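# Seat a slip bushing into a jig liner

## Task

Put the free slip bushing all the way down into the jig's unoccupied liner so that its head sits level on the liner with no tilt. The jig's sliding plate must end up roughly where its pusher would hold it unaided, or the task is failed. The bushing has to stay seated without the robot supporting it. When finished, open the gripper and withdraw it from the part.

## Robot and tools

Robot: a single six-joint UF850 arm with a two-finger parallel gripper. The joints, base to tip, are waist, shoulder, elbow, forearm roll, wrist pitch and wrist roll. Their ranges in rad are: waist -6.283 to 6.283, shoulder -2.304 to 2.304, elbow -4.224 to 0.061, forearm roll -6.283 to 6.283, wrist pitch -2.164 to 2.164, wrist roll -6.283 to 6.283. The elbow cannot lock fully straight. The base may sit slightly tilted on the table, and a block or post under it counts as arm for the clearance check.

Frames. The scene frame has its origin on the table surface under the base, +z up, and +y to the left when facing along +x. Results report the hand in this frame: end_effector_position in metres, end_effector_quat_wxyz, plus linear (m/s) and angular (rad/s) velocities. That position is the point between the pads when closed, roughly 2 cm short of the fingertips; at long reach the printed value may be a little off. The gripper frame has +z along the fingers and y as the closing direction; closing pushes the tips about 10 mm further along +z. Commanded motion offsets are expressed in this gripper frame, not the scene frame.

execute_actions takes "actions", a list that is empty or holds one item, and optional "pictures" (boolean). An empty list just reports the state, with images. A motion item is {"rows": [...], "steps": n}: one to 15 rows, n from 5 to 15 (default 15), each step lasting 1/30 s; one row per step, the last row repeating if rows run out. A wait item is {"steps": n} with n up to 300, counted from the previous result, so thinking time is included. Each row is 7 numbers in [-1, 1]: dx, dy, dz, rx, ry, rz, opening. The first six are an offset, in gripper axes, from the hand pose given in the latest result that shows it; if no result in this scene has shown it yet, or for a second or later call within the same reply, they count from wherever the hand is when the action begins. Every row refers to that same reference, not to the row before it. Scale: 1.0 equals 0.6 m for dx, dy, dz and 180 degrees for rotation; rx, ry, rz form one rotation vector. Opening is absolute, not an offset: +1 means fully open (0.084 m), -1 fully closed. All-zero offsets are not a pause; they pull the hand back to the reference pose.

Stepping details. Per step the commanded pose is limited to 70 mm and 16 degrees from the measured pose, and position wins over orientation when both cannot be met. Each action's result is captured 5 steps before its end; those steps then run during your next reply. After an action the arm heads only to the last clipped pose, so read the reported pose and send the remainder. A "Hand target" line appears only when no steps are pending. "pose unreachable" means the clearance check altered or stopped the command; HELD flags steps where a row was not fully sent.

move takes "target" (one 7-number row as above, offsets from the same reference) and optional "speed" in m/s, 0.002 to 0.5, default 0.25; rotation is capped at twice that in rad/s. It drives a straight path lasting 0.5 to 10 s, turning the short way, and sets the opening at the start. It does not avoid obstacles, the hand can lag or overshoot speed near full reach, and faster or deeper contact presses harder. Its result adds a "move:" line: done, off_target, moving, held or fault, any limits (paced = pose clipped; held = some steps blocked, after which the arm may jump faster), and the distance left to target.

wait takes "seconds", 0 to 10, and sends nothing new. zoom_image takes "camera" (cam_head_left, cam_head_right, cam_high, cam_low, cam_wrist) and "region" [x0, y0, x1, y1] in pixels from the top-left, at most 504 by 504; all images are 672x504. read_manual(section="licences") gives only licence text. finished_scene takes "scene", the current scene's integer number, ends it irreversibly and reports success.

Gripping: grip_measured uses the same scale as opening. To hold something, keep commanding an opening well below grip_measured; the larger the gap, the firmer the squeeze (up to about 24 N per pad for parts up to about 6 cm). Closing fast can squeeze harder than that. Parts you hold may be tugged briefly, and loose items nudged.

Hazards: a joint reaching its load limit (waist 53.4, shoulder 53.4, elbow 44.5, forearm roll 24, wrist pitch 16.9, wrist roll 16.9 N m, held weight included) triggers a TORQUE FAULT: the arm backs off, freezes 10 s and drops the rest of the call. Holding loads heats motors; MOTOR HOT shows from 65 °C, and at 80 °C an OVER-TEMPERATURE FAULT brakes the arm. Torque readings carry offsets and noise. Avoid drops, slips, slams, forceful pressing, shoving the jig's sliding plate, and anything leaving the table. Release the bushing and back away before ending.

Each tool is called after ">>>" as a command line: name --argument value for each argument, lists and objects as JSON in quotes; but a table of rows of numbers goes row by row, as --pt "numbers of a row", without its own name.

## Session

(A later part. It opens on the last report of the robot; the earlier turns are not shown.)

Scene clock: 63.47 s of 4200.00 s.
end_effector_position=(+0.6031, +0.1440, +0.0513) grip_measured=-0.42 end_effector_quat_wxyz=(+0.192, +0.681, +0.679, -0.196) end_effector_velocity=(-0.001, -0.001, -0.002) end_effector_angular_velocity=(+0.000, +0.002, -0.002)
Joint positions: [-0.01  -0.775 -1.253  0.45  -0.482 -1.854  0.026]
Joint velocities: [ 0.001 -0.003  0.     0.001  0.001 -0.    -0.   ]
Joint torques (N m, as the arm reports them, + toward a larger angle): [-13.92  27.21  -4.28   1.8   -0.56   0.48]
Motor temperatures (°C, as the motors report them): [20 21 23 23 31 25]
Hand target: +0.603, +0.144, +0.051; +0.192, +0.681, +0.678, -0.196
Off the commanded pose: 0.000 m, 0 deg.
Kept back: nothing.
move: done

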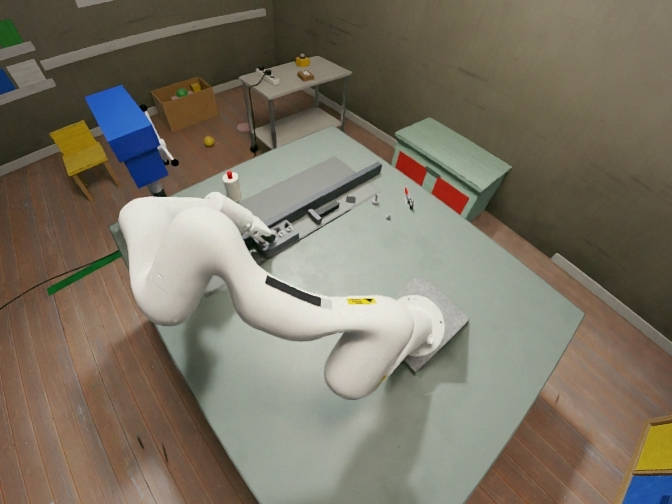

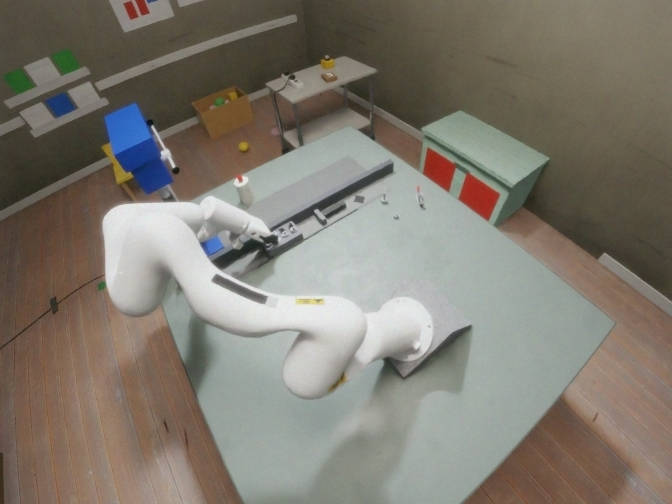

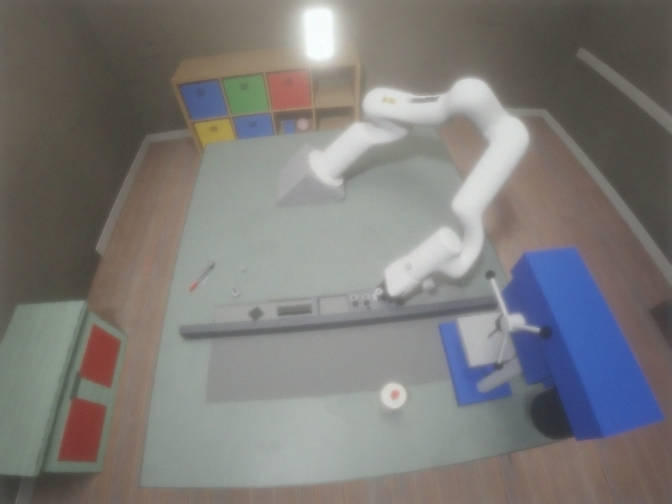

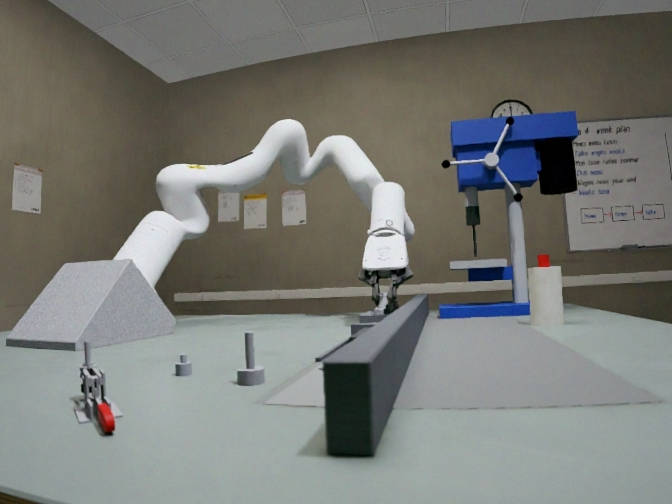

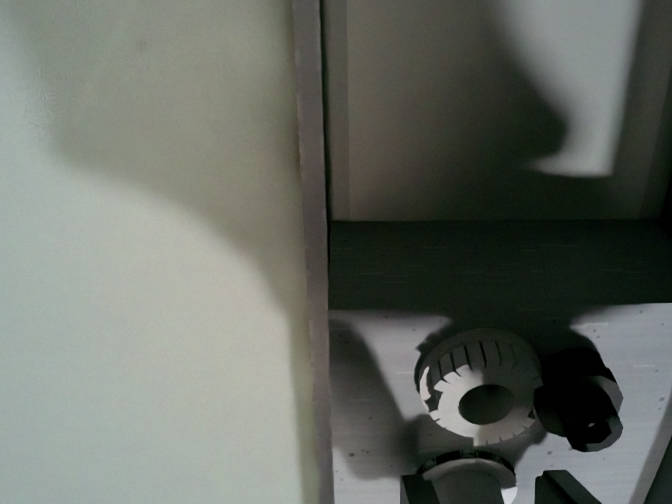

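>>> move --target '[-0.005,0,0.0005,0,0.022,0,-0.85]' --speed 0.02

>>> move --target '[0.0023,0,0.0044,0,0,0,-0.85]' --speed 0.004

>>> zoom_image --camera "cam_low" --region '[360, 280, 405, 320]'

>>> zoom_image --camera "cam_high" --region '[345, 270, 405, 315]'

Scene clock: 66.10 s of 4200.00 s.
end_effector_position=(+0.6029, +0.1413, +0.0526) grip_measured=-0.42 end_effector_quat_wxyz=(+0.169, +0.688, +0.685, -0.173) end_effector_velocity=(+0.001, +0.000, +0.001) end_effector_angular_velocity=(+0.009, -0.001, +0.002)
Joint positions: [-0.042 -0.78  -1.247  0.59  -0.504 -2.011  0.026]
Joint velocities: [-0.004  0.001  0.     0.017 -0.003 -0.019 -0.   ]
Joint torques (N m, as the arm reports them, + toward a larger angle): [-29.52  39.34  -7.39  -0.09   0.24   0.69]
Motor temperatures (°C, as the motors report them): [20 21 23 23 31 25]
Hand target: +0.603, +0.141, +0.053; +0.169, +0.688, +0.685, -0.172
Off the commanded pose: 0.000 m, 0 deg.
Kept back: nothing.
move: done

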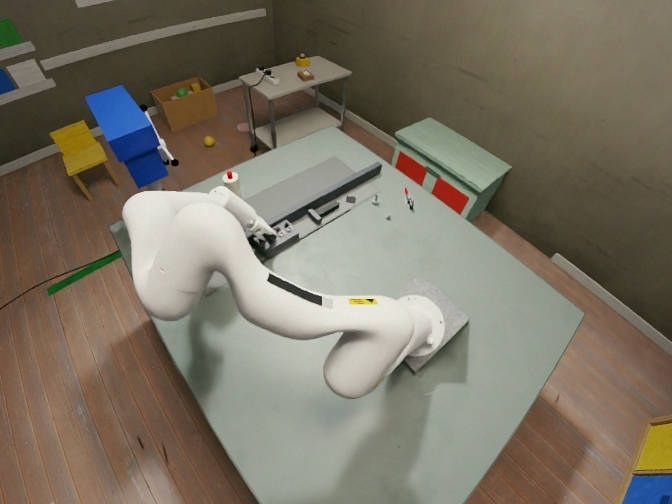

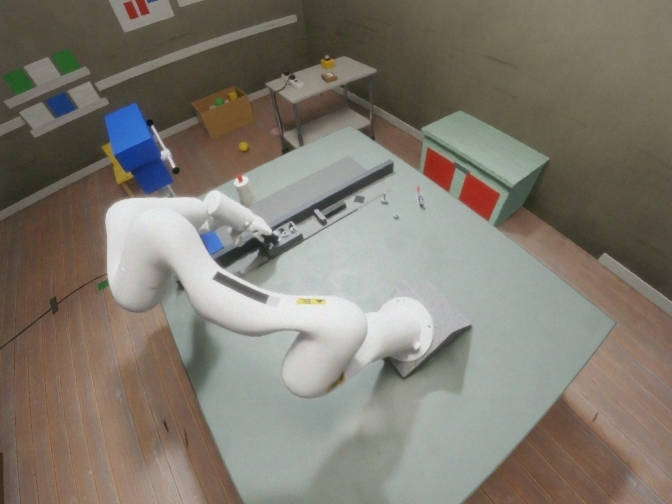

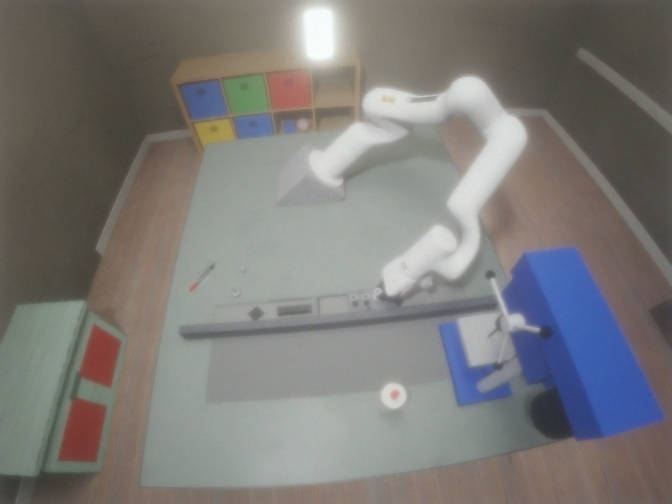

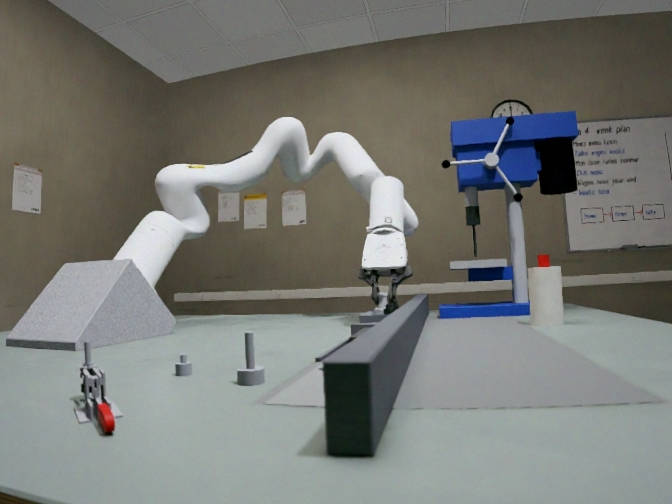

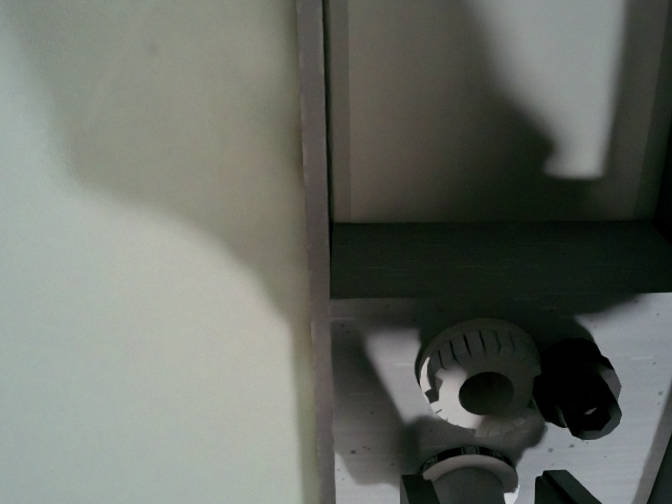

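Scene clock: 67.07 s of 4200.00 s.
end_effector_position=(+0.6031, +0.1414, +0.0502) grip_measured=-0.42 end_effector_quat_wxyz=(+0.169, +0.688, +0.685, -0.172) end_effector_velocity=(-0.001, -0.001, -0.004) end_effector_angular_velocity=(-0.002, +0.001, +0.002)
Joint positions: [-0.039 -0.783 -1.249  0.594 -0.501 -2.012  0.026]
Joint velocities: [ 0.005 -0.005  0.     0.002  0.006 -0.001 -0.   ]
Joint torques (N m, as the arm reports them, + toward a larger angle): [-18.35  28.63  -6.1    0.81   0.36   0.89]
Motor temperatures (°C, as the motors report them): [20 21 23 23 31 25]
Hand target: +0.603, +0.141, +0.050; +0.169, +0.688, +0.685, -0.173
Off the commanded pose: 0.001 m, 0 deg.
Kept back: nothing.
move: done

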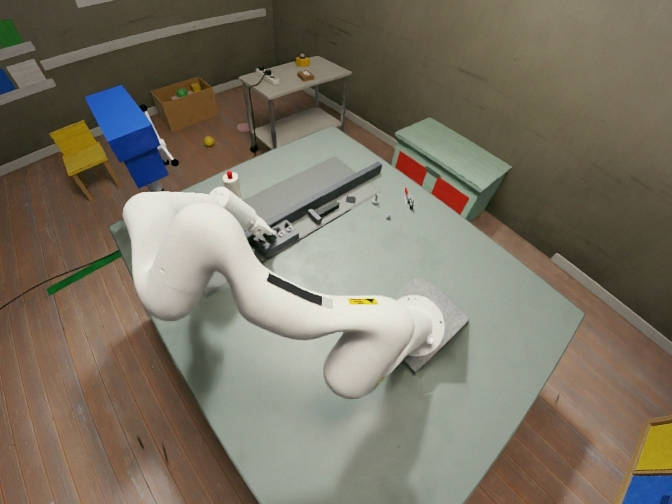

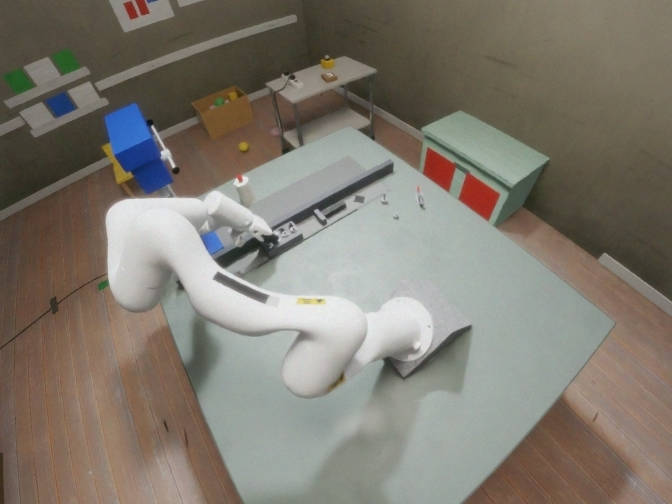

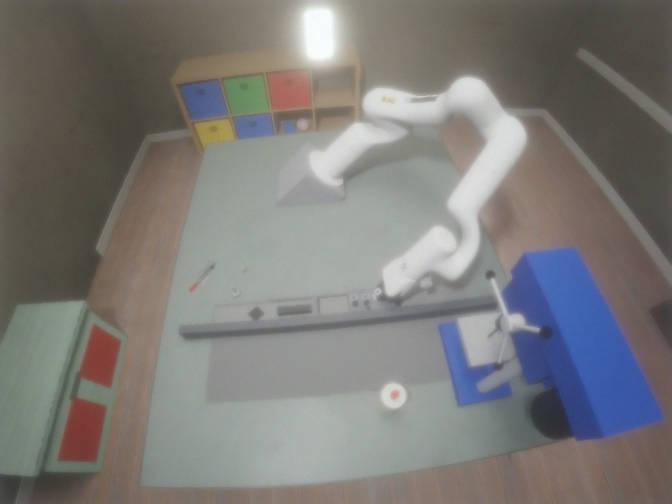

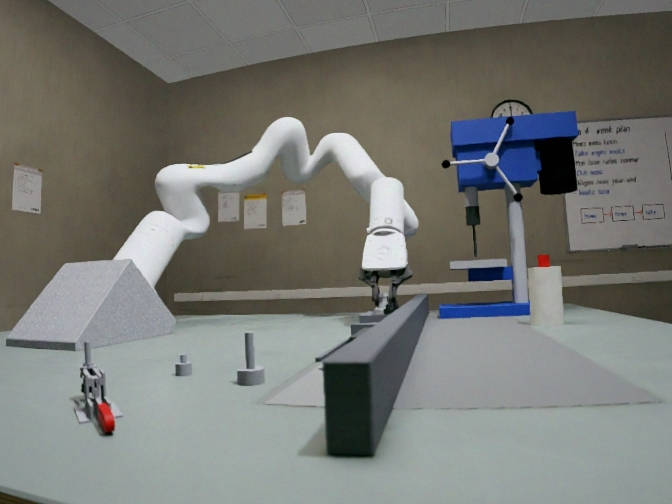

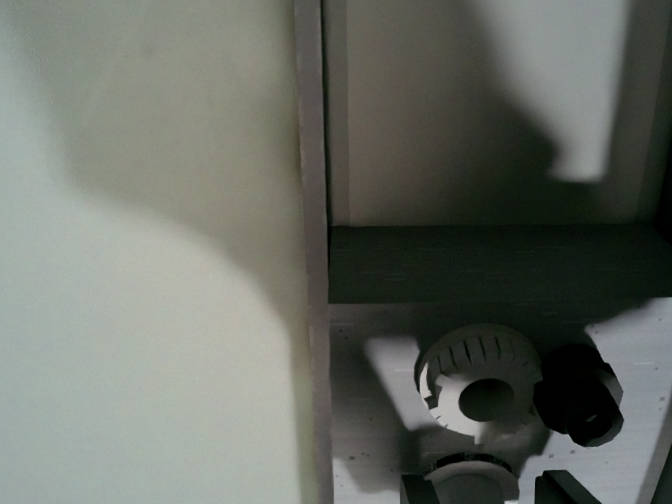

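Region (360, 280, 405, 320) of cam_low's 672x504 image, scaled by 11.200, with more detail than that image has.

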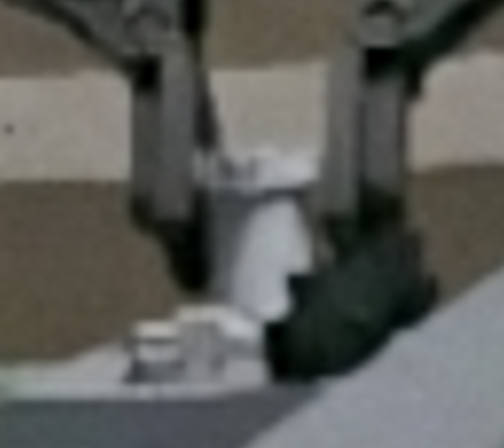

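Region (345, 270, 405, 315) of cam_high's 672x504 image, scaled by 8.400, with more detail than that image has; it fills the top 378 rows of this view, and the rest is white.

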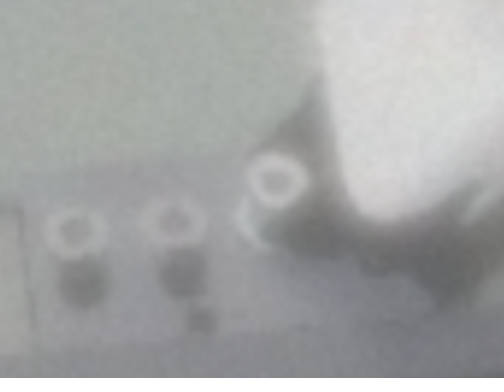

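>>> execute_actions --actions '[]'

Scene clock: 67.57 s of 4200.00 s.
end_effector_position=(+0.6031, +0.1413, +0.0497) grip_measured=-0.42 end_effector_quat_wxyz=(+0.169, +0.688, +0.685, -0.172) end_effector_velocity=(-0.000, +0.000, -0.000) end_effector_angular_velocity=(+0.000, +0.001, +0.000)
Joint positions: [-0.038 -0.784 -1.249  0.594 -0.501 -2.012  0.026]
Joint velocities: [ 0.    -0.    -0.    -0.    -0.001  0.     0.   ]
Joint torques (N m, as the arm reports them, + toward a larger angle): [-17.48  26.76  -6.85   1.75   0.29   0.57]
Motor temperatures (°C, as the motors report them): [20 21 23 23 31 25]
Hand target: +0.603, +0.141, +0.050; +0.169, +0.688, +0.685, -0.173
Off the commanded pose: 0.000 m, 0 deg.
Kept back: nothing.
Steps of this call (steps 1 to 15: nothing new was sent). Readings (end_effector_position):
1: (+0.6031, +0.1414, +0.0501)
2: (+0.6031, +0.1414, +0.0500)
4: (+0.6031, +0.1413, +0.0498)
8: (+0.6031, +0.1413, +0.0497)
15: the state above

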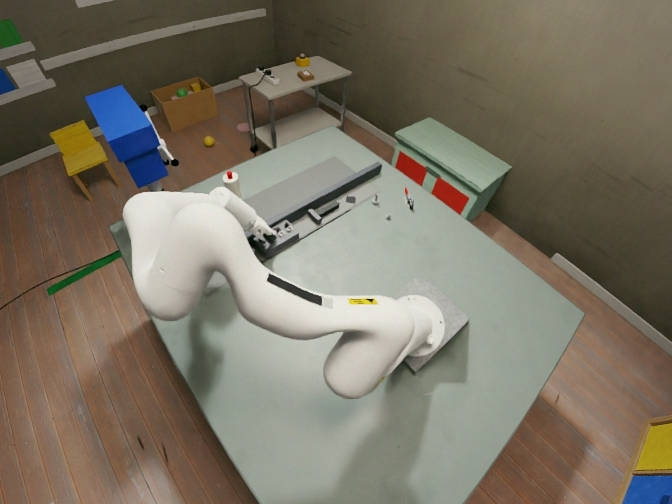

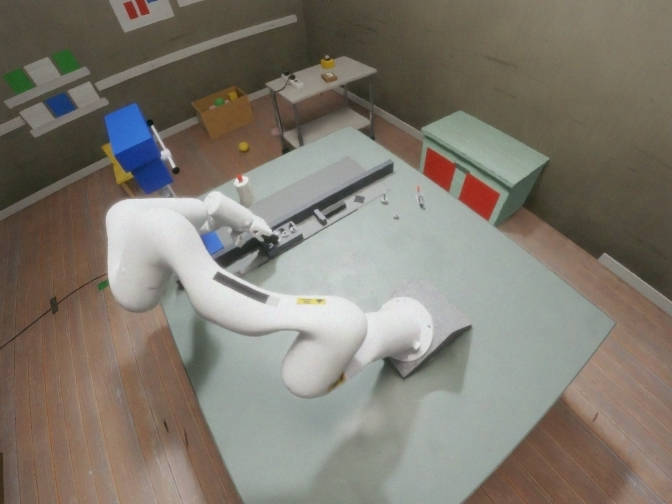

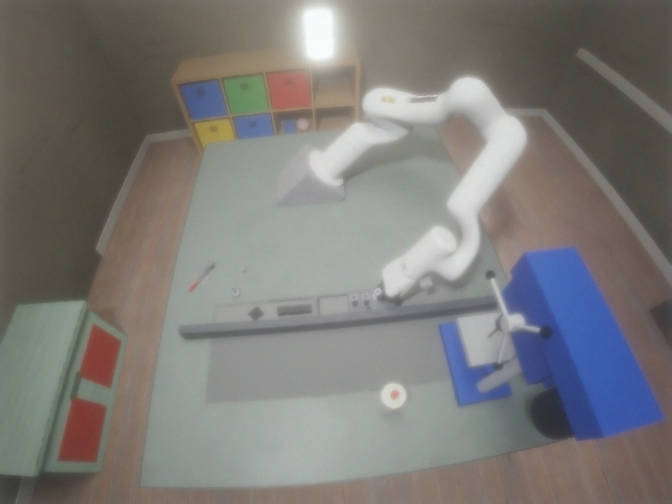

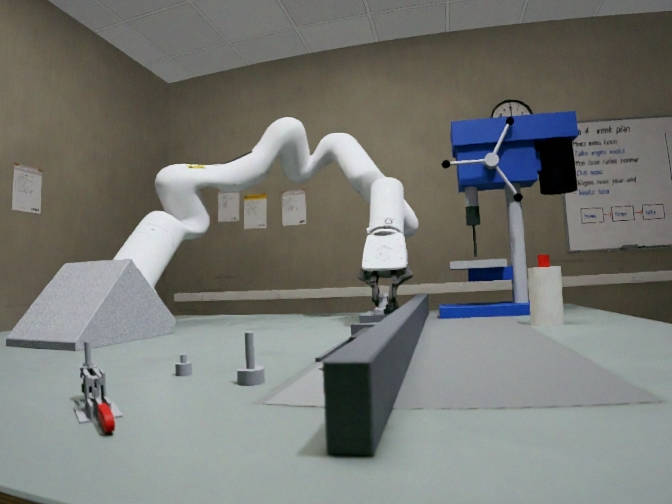

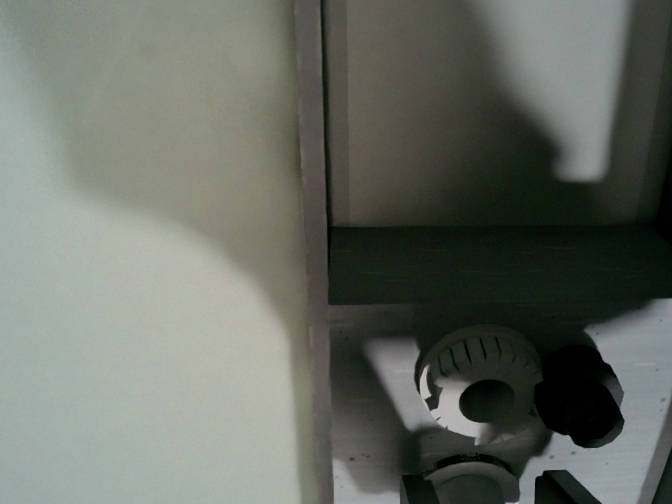

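>>> move --target '[-0.0006,0,-0.0012,0,0,0,-0.25]' --speed 0.005

>>> zoom_image --camera "cam_low" --region '[350,265,420,325]'

>>> zoom_image --camera "cam_high" --region '[345,270,405,315]'

Scene clock: 68.50 s of 4200.00 s.
end_effector_position=(+0.6030, +0.1413, +0.0504) grip_measured=-0.27 end_effector_quat_wxyz=(+0.169, +0.688, +0.685, -0.172) end_effector_velocity=(+0.000, -0.000, +0.000) end_effector_angular_velocity=(-0.000, -0.000, +0.000)
Joint positions: [-0.039 -0.783 -1.248  0.593 -0.502 -2.012  0.032]
Joint velocities: [-0.001 -0.    -0.001 -0.001 -0.     0.    -0.   ]
Joint torques (N m, as the arm reports them, + toward a larger angle): [-23.42  45.64 -10.23   0.96   0.58   0.8 ]
Motor temperatures (°C, as the motors report them): [20 21 23 23 31 25]
Hand target: +0.603, +0.141, +0.051; +0.169, +0.688, +0.685, -0.172
Off the commanded pose: 0.000 m, 0 deg.
Kept back: nothing.
move: done

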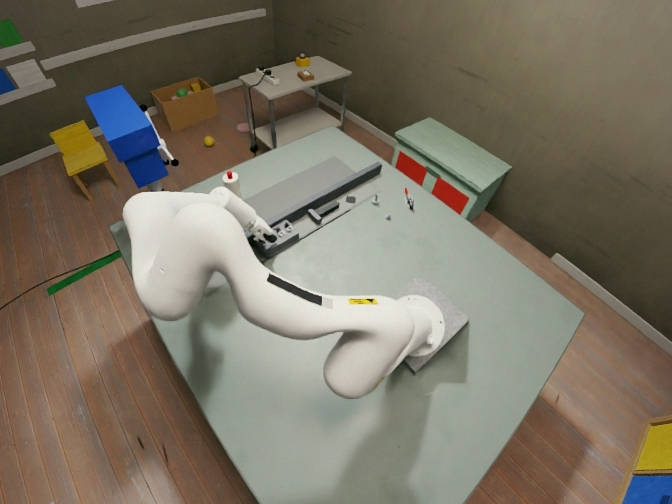

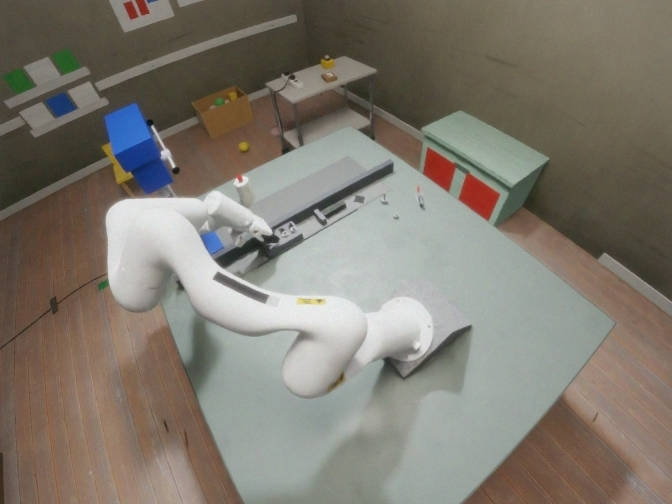

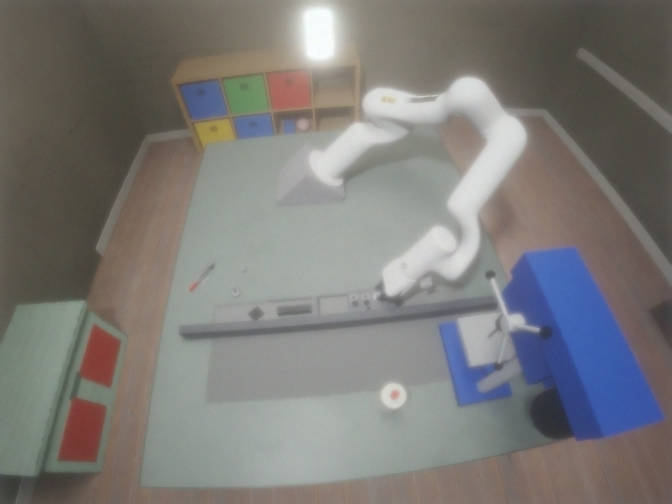

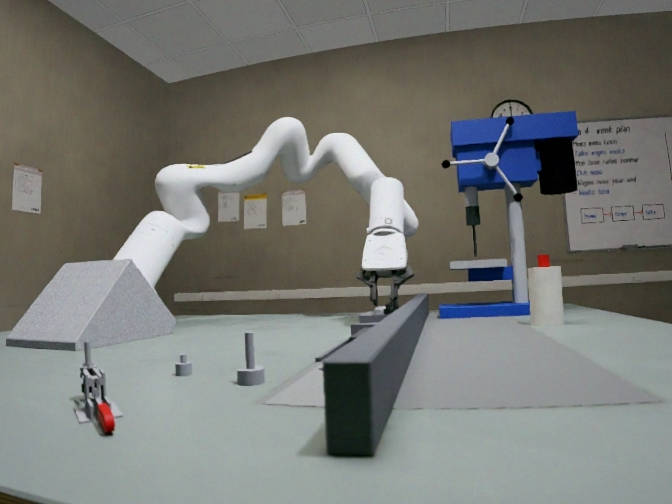

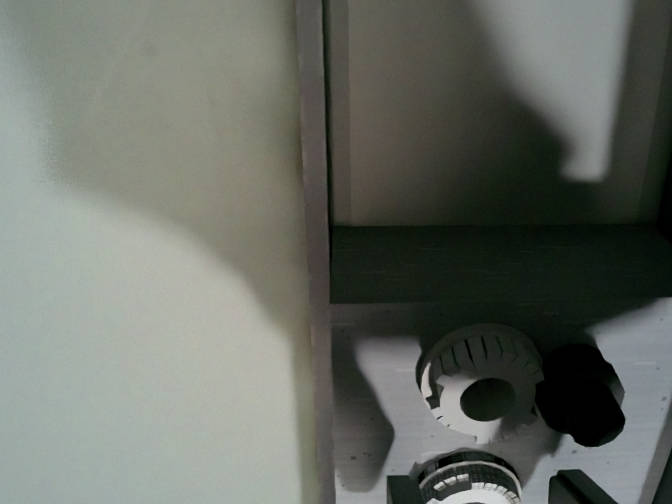

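Region (350, 265, 420, 325) of cam_low's 672x504 image, scaled by 7.200, with more detail than that image has; it fills the top 432 rows of this view, and the rest is white.

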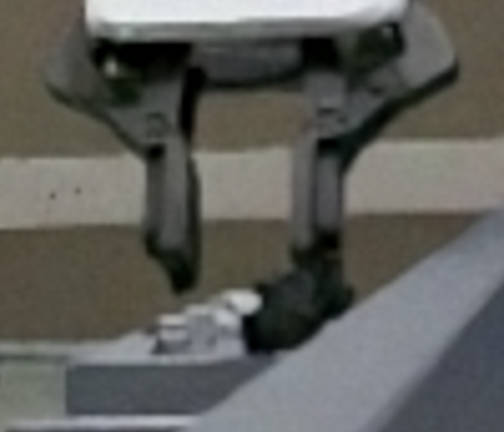

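Region (345, 270, 405, 315) of cam_high's 672x504 image, scaled by 8.400, with more detail than that image has; it fills the top 378 rows of this view, and the rest is white.

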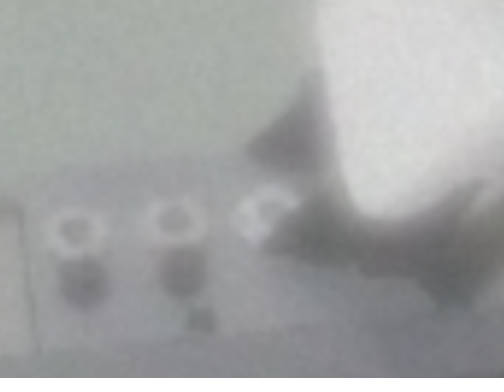

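It dropped in. Retreat, keeping the wrist camera over it.

>>> move --target '[-0.04,0,-0.1,0,0,0,-0.25]' --speed 0.1

>>> zoom_image --camera "cam_low" --region '[355,290,405,325]'

>>> zoom_image --camera "cam_head_right" --region '[250,210,310,260]'

Scene clock: 69.83 s of 4200.00 s.
end_effector_position=(+0.6031, +0.1480, +0.1145) grip_measured=-0.27 end_effector_quat_wxyz=(+0.169, +0.688, +0.685, -0.173) end_effector_velocity=(+0.000, +0.000, +0.002) end_effector_angular_velocity=(+0.001, -0.001, -0.001)
Joint positions: [-0.105 -0.69  -1.235  0.511 -0.586 -1.983  0.032]
Joint velocities: [-0.002  0.002 -0.    -0.    -0.003  0.001 -0.   ]
Joint torques (N m, as the arm reports them, + toward a larger angle): [-26.91  40.8   -8.84  -0.17   0.51   0.71]
Motor temperatures (°C, as the motors report them): [20 21 23 23 31 25]
Hand target: +0.603, +0.148, +0.115; +0.169, +0.688, +0.685, -0.173
Off the commanded pose: 0.000 m, 0 deg.
Kept back: nothing.
move: done

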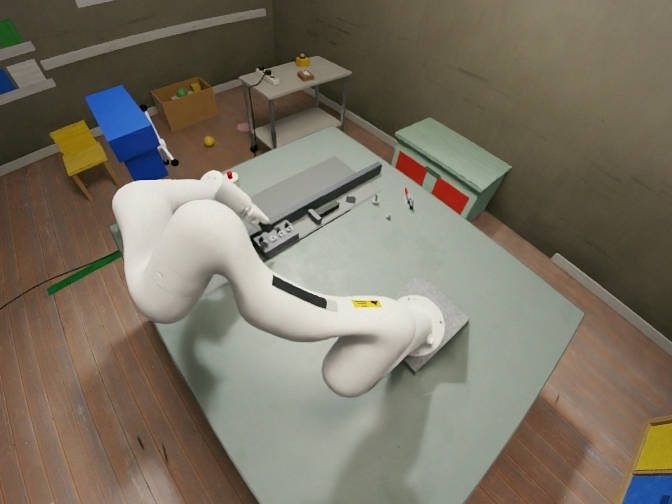

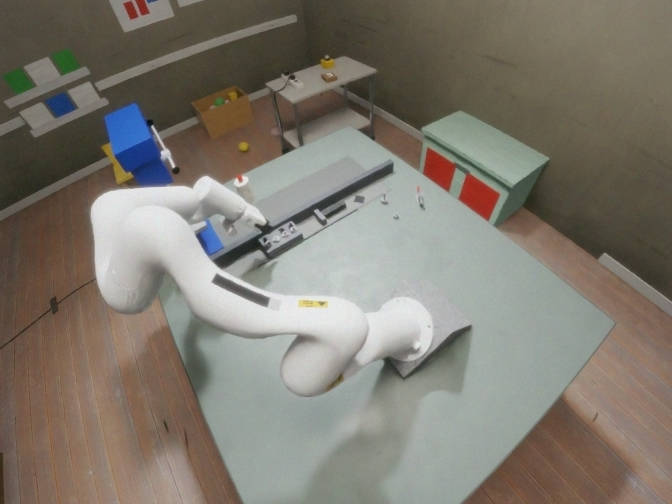

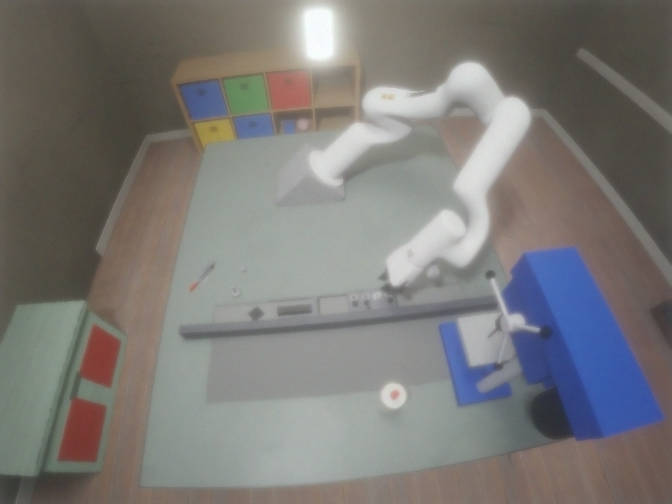

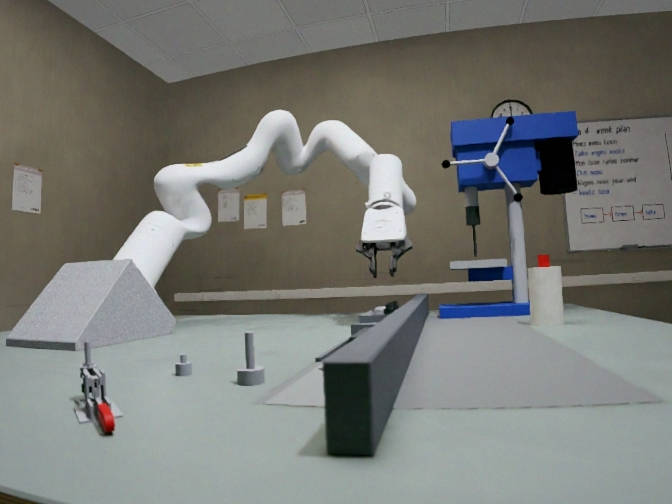

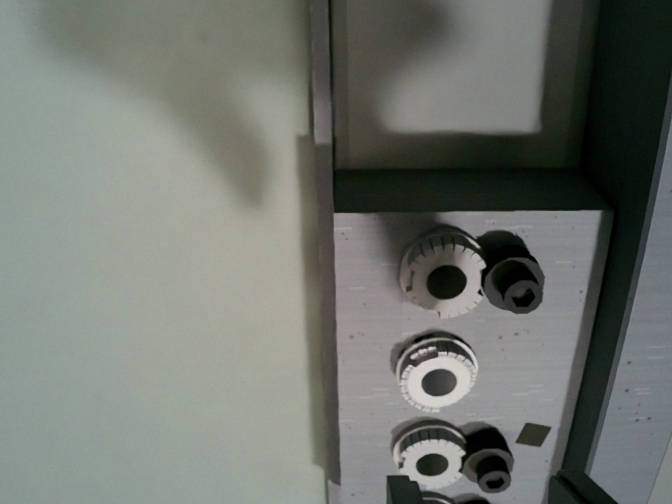

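Region (355, 290, 405, 325) of cam_low's 672x504 image, scaled by 10.080, with more detail than that image has; it fills the top 353 rows of this view, and the rest is white.

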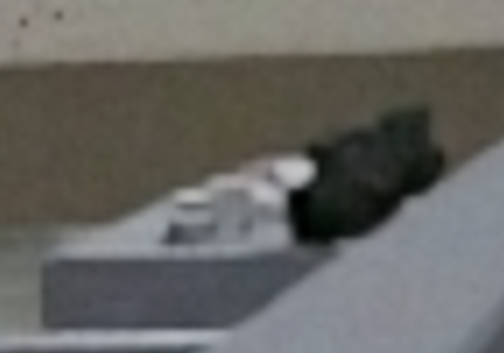

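Region (250, 210, 310, 260) of cam_head_right's 672x504 image, scaled by 8.400, with more detail than that image has.

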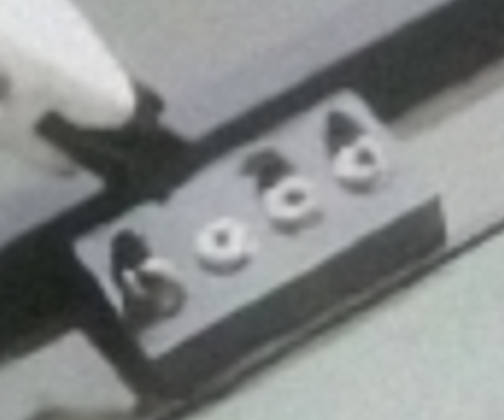

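>>> zoom_image --camera "cam_wrist" --region '[360,210,560,500]'

Region (360, 210, 560, 500) of cam_wrist's 672x504 image, scaled by 1.738, with more detail than that image has; it fills the left 348 columns of this view, and the rest is white.

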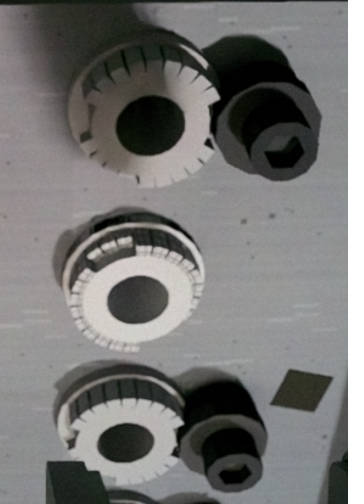

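>>> finished_scene --scene 2

The scene is finished: the task was done.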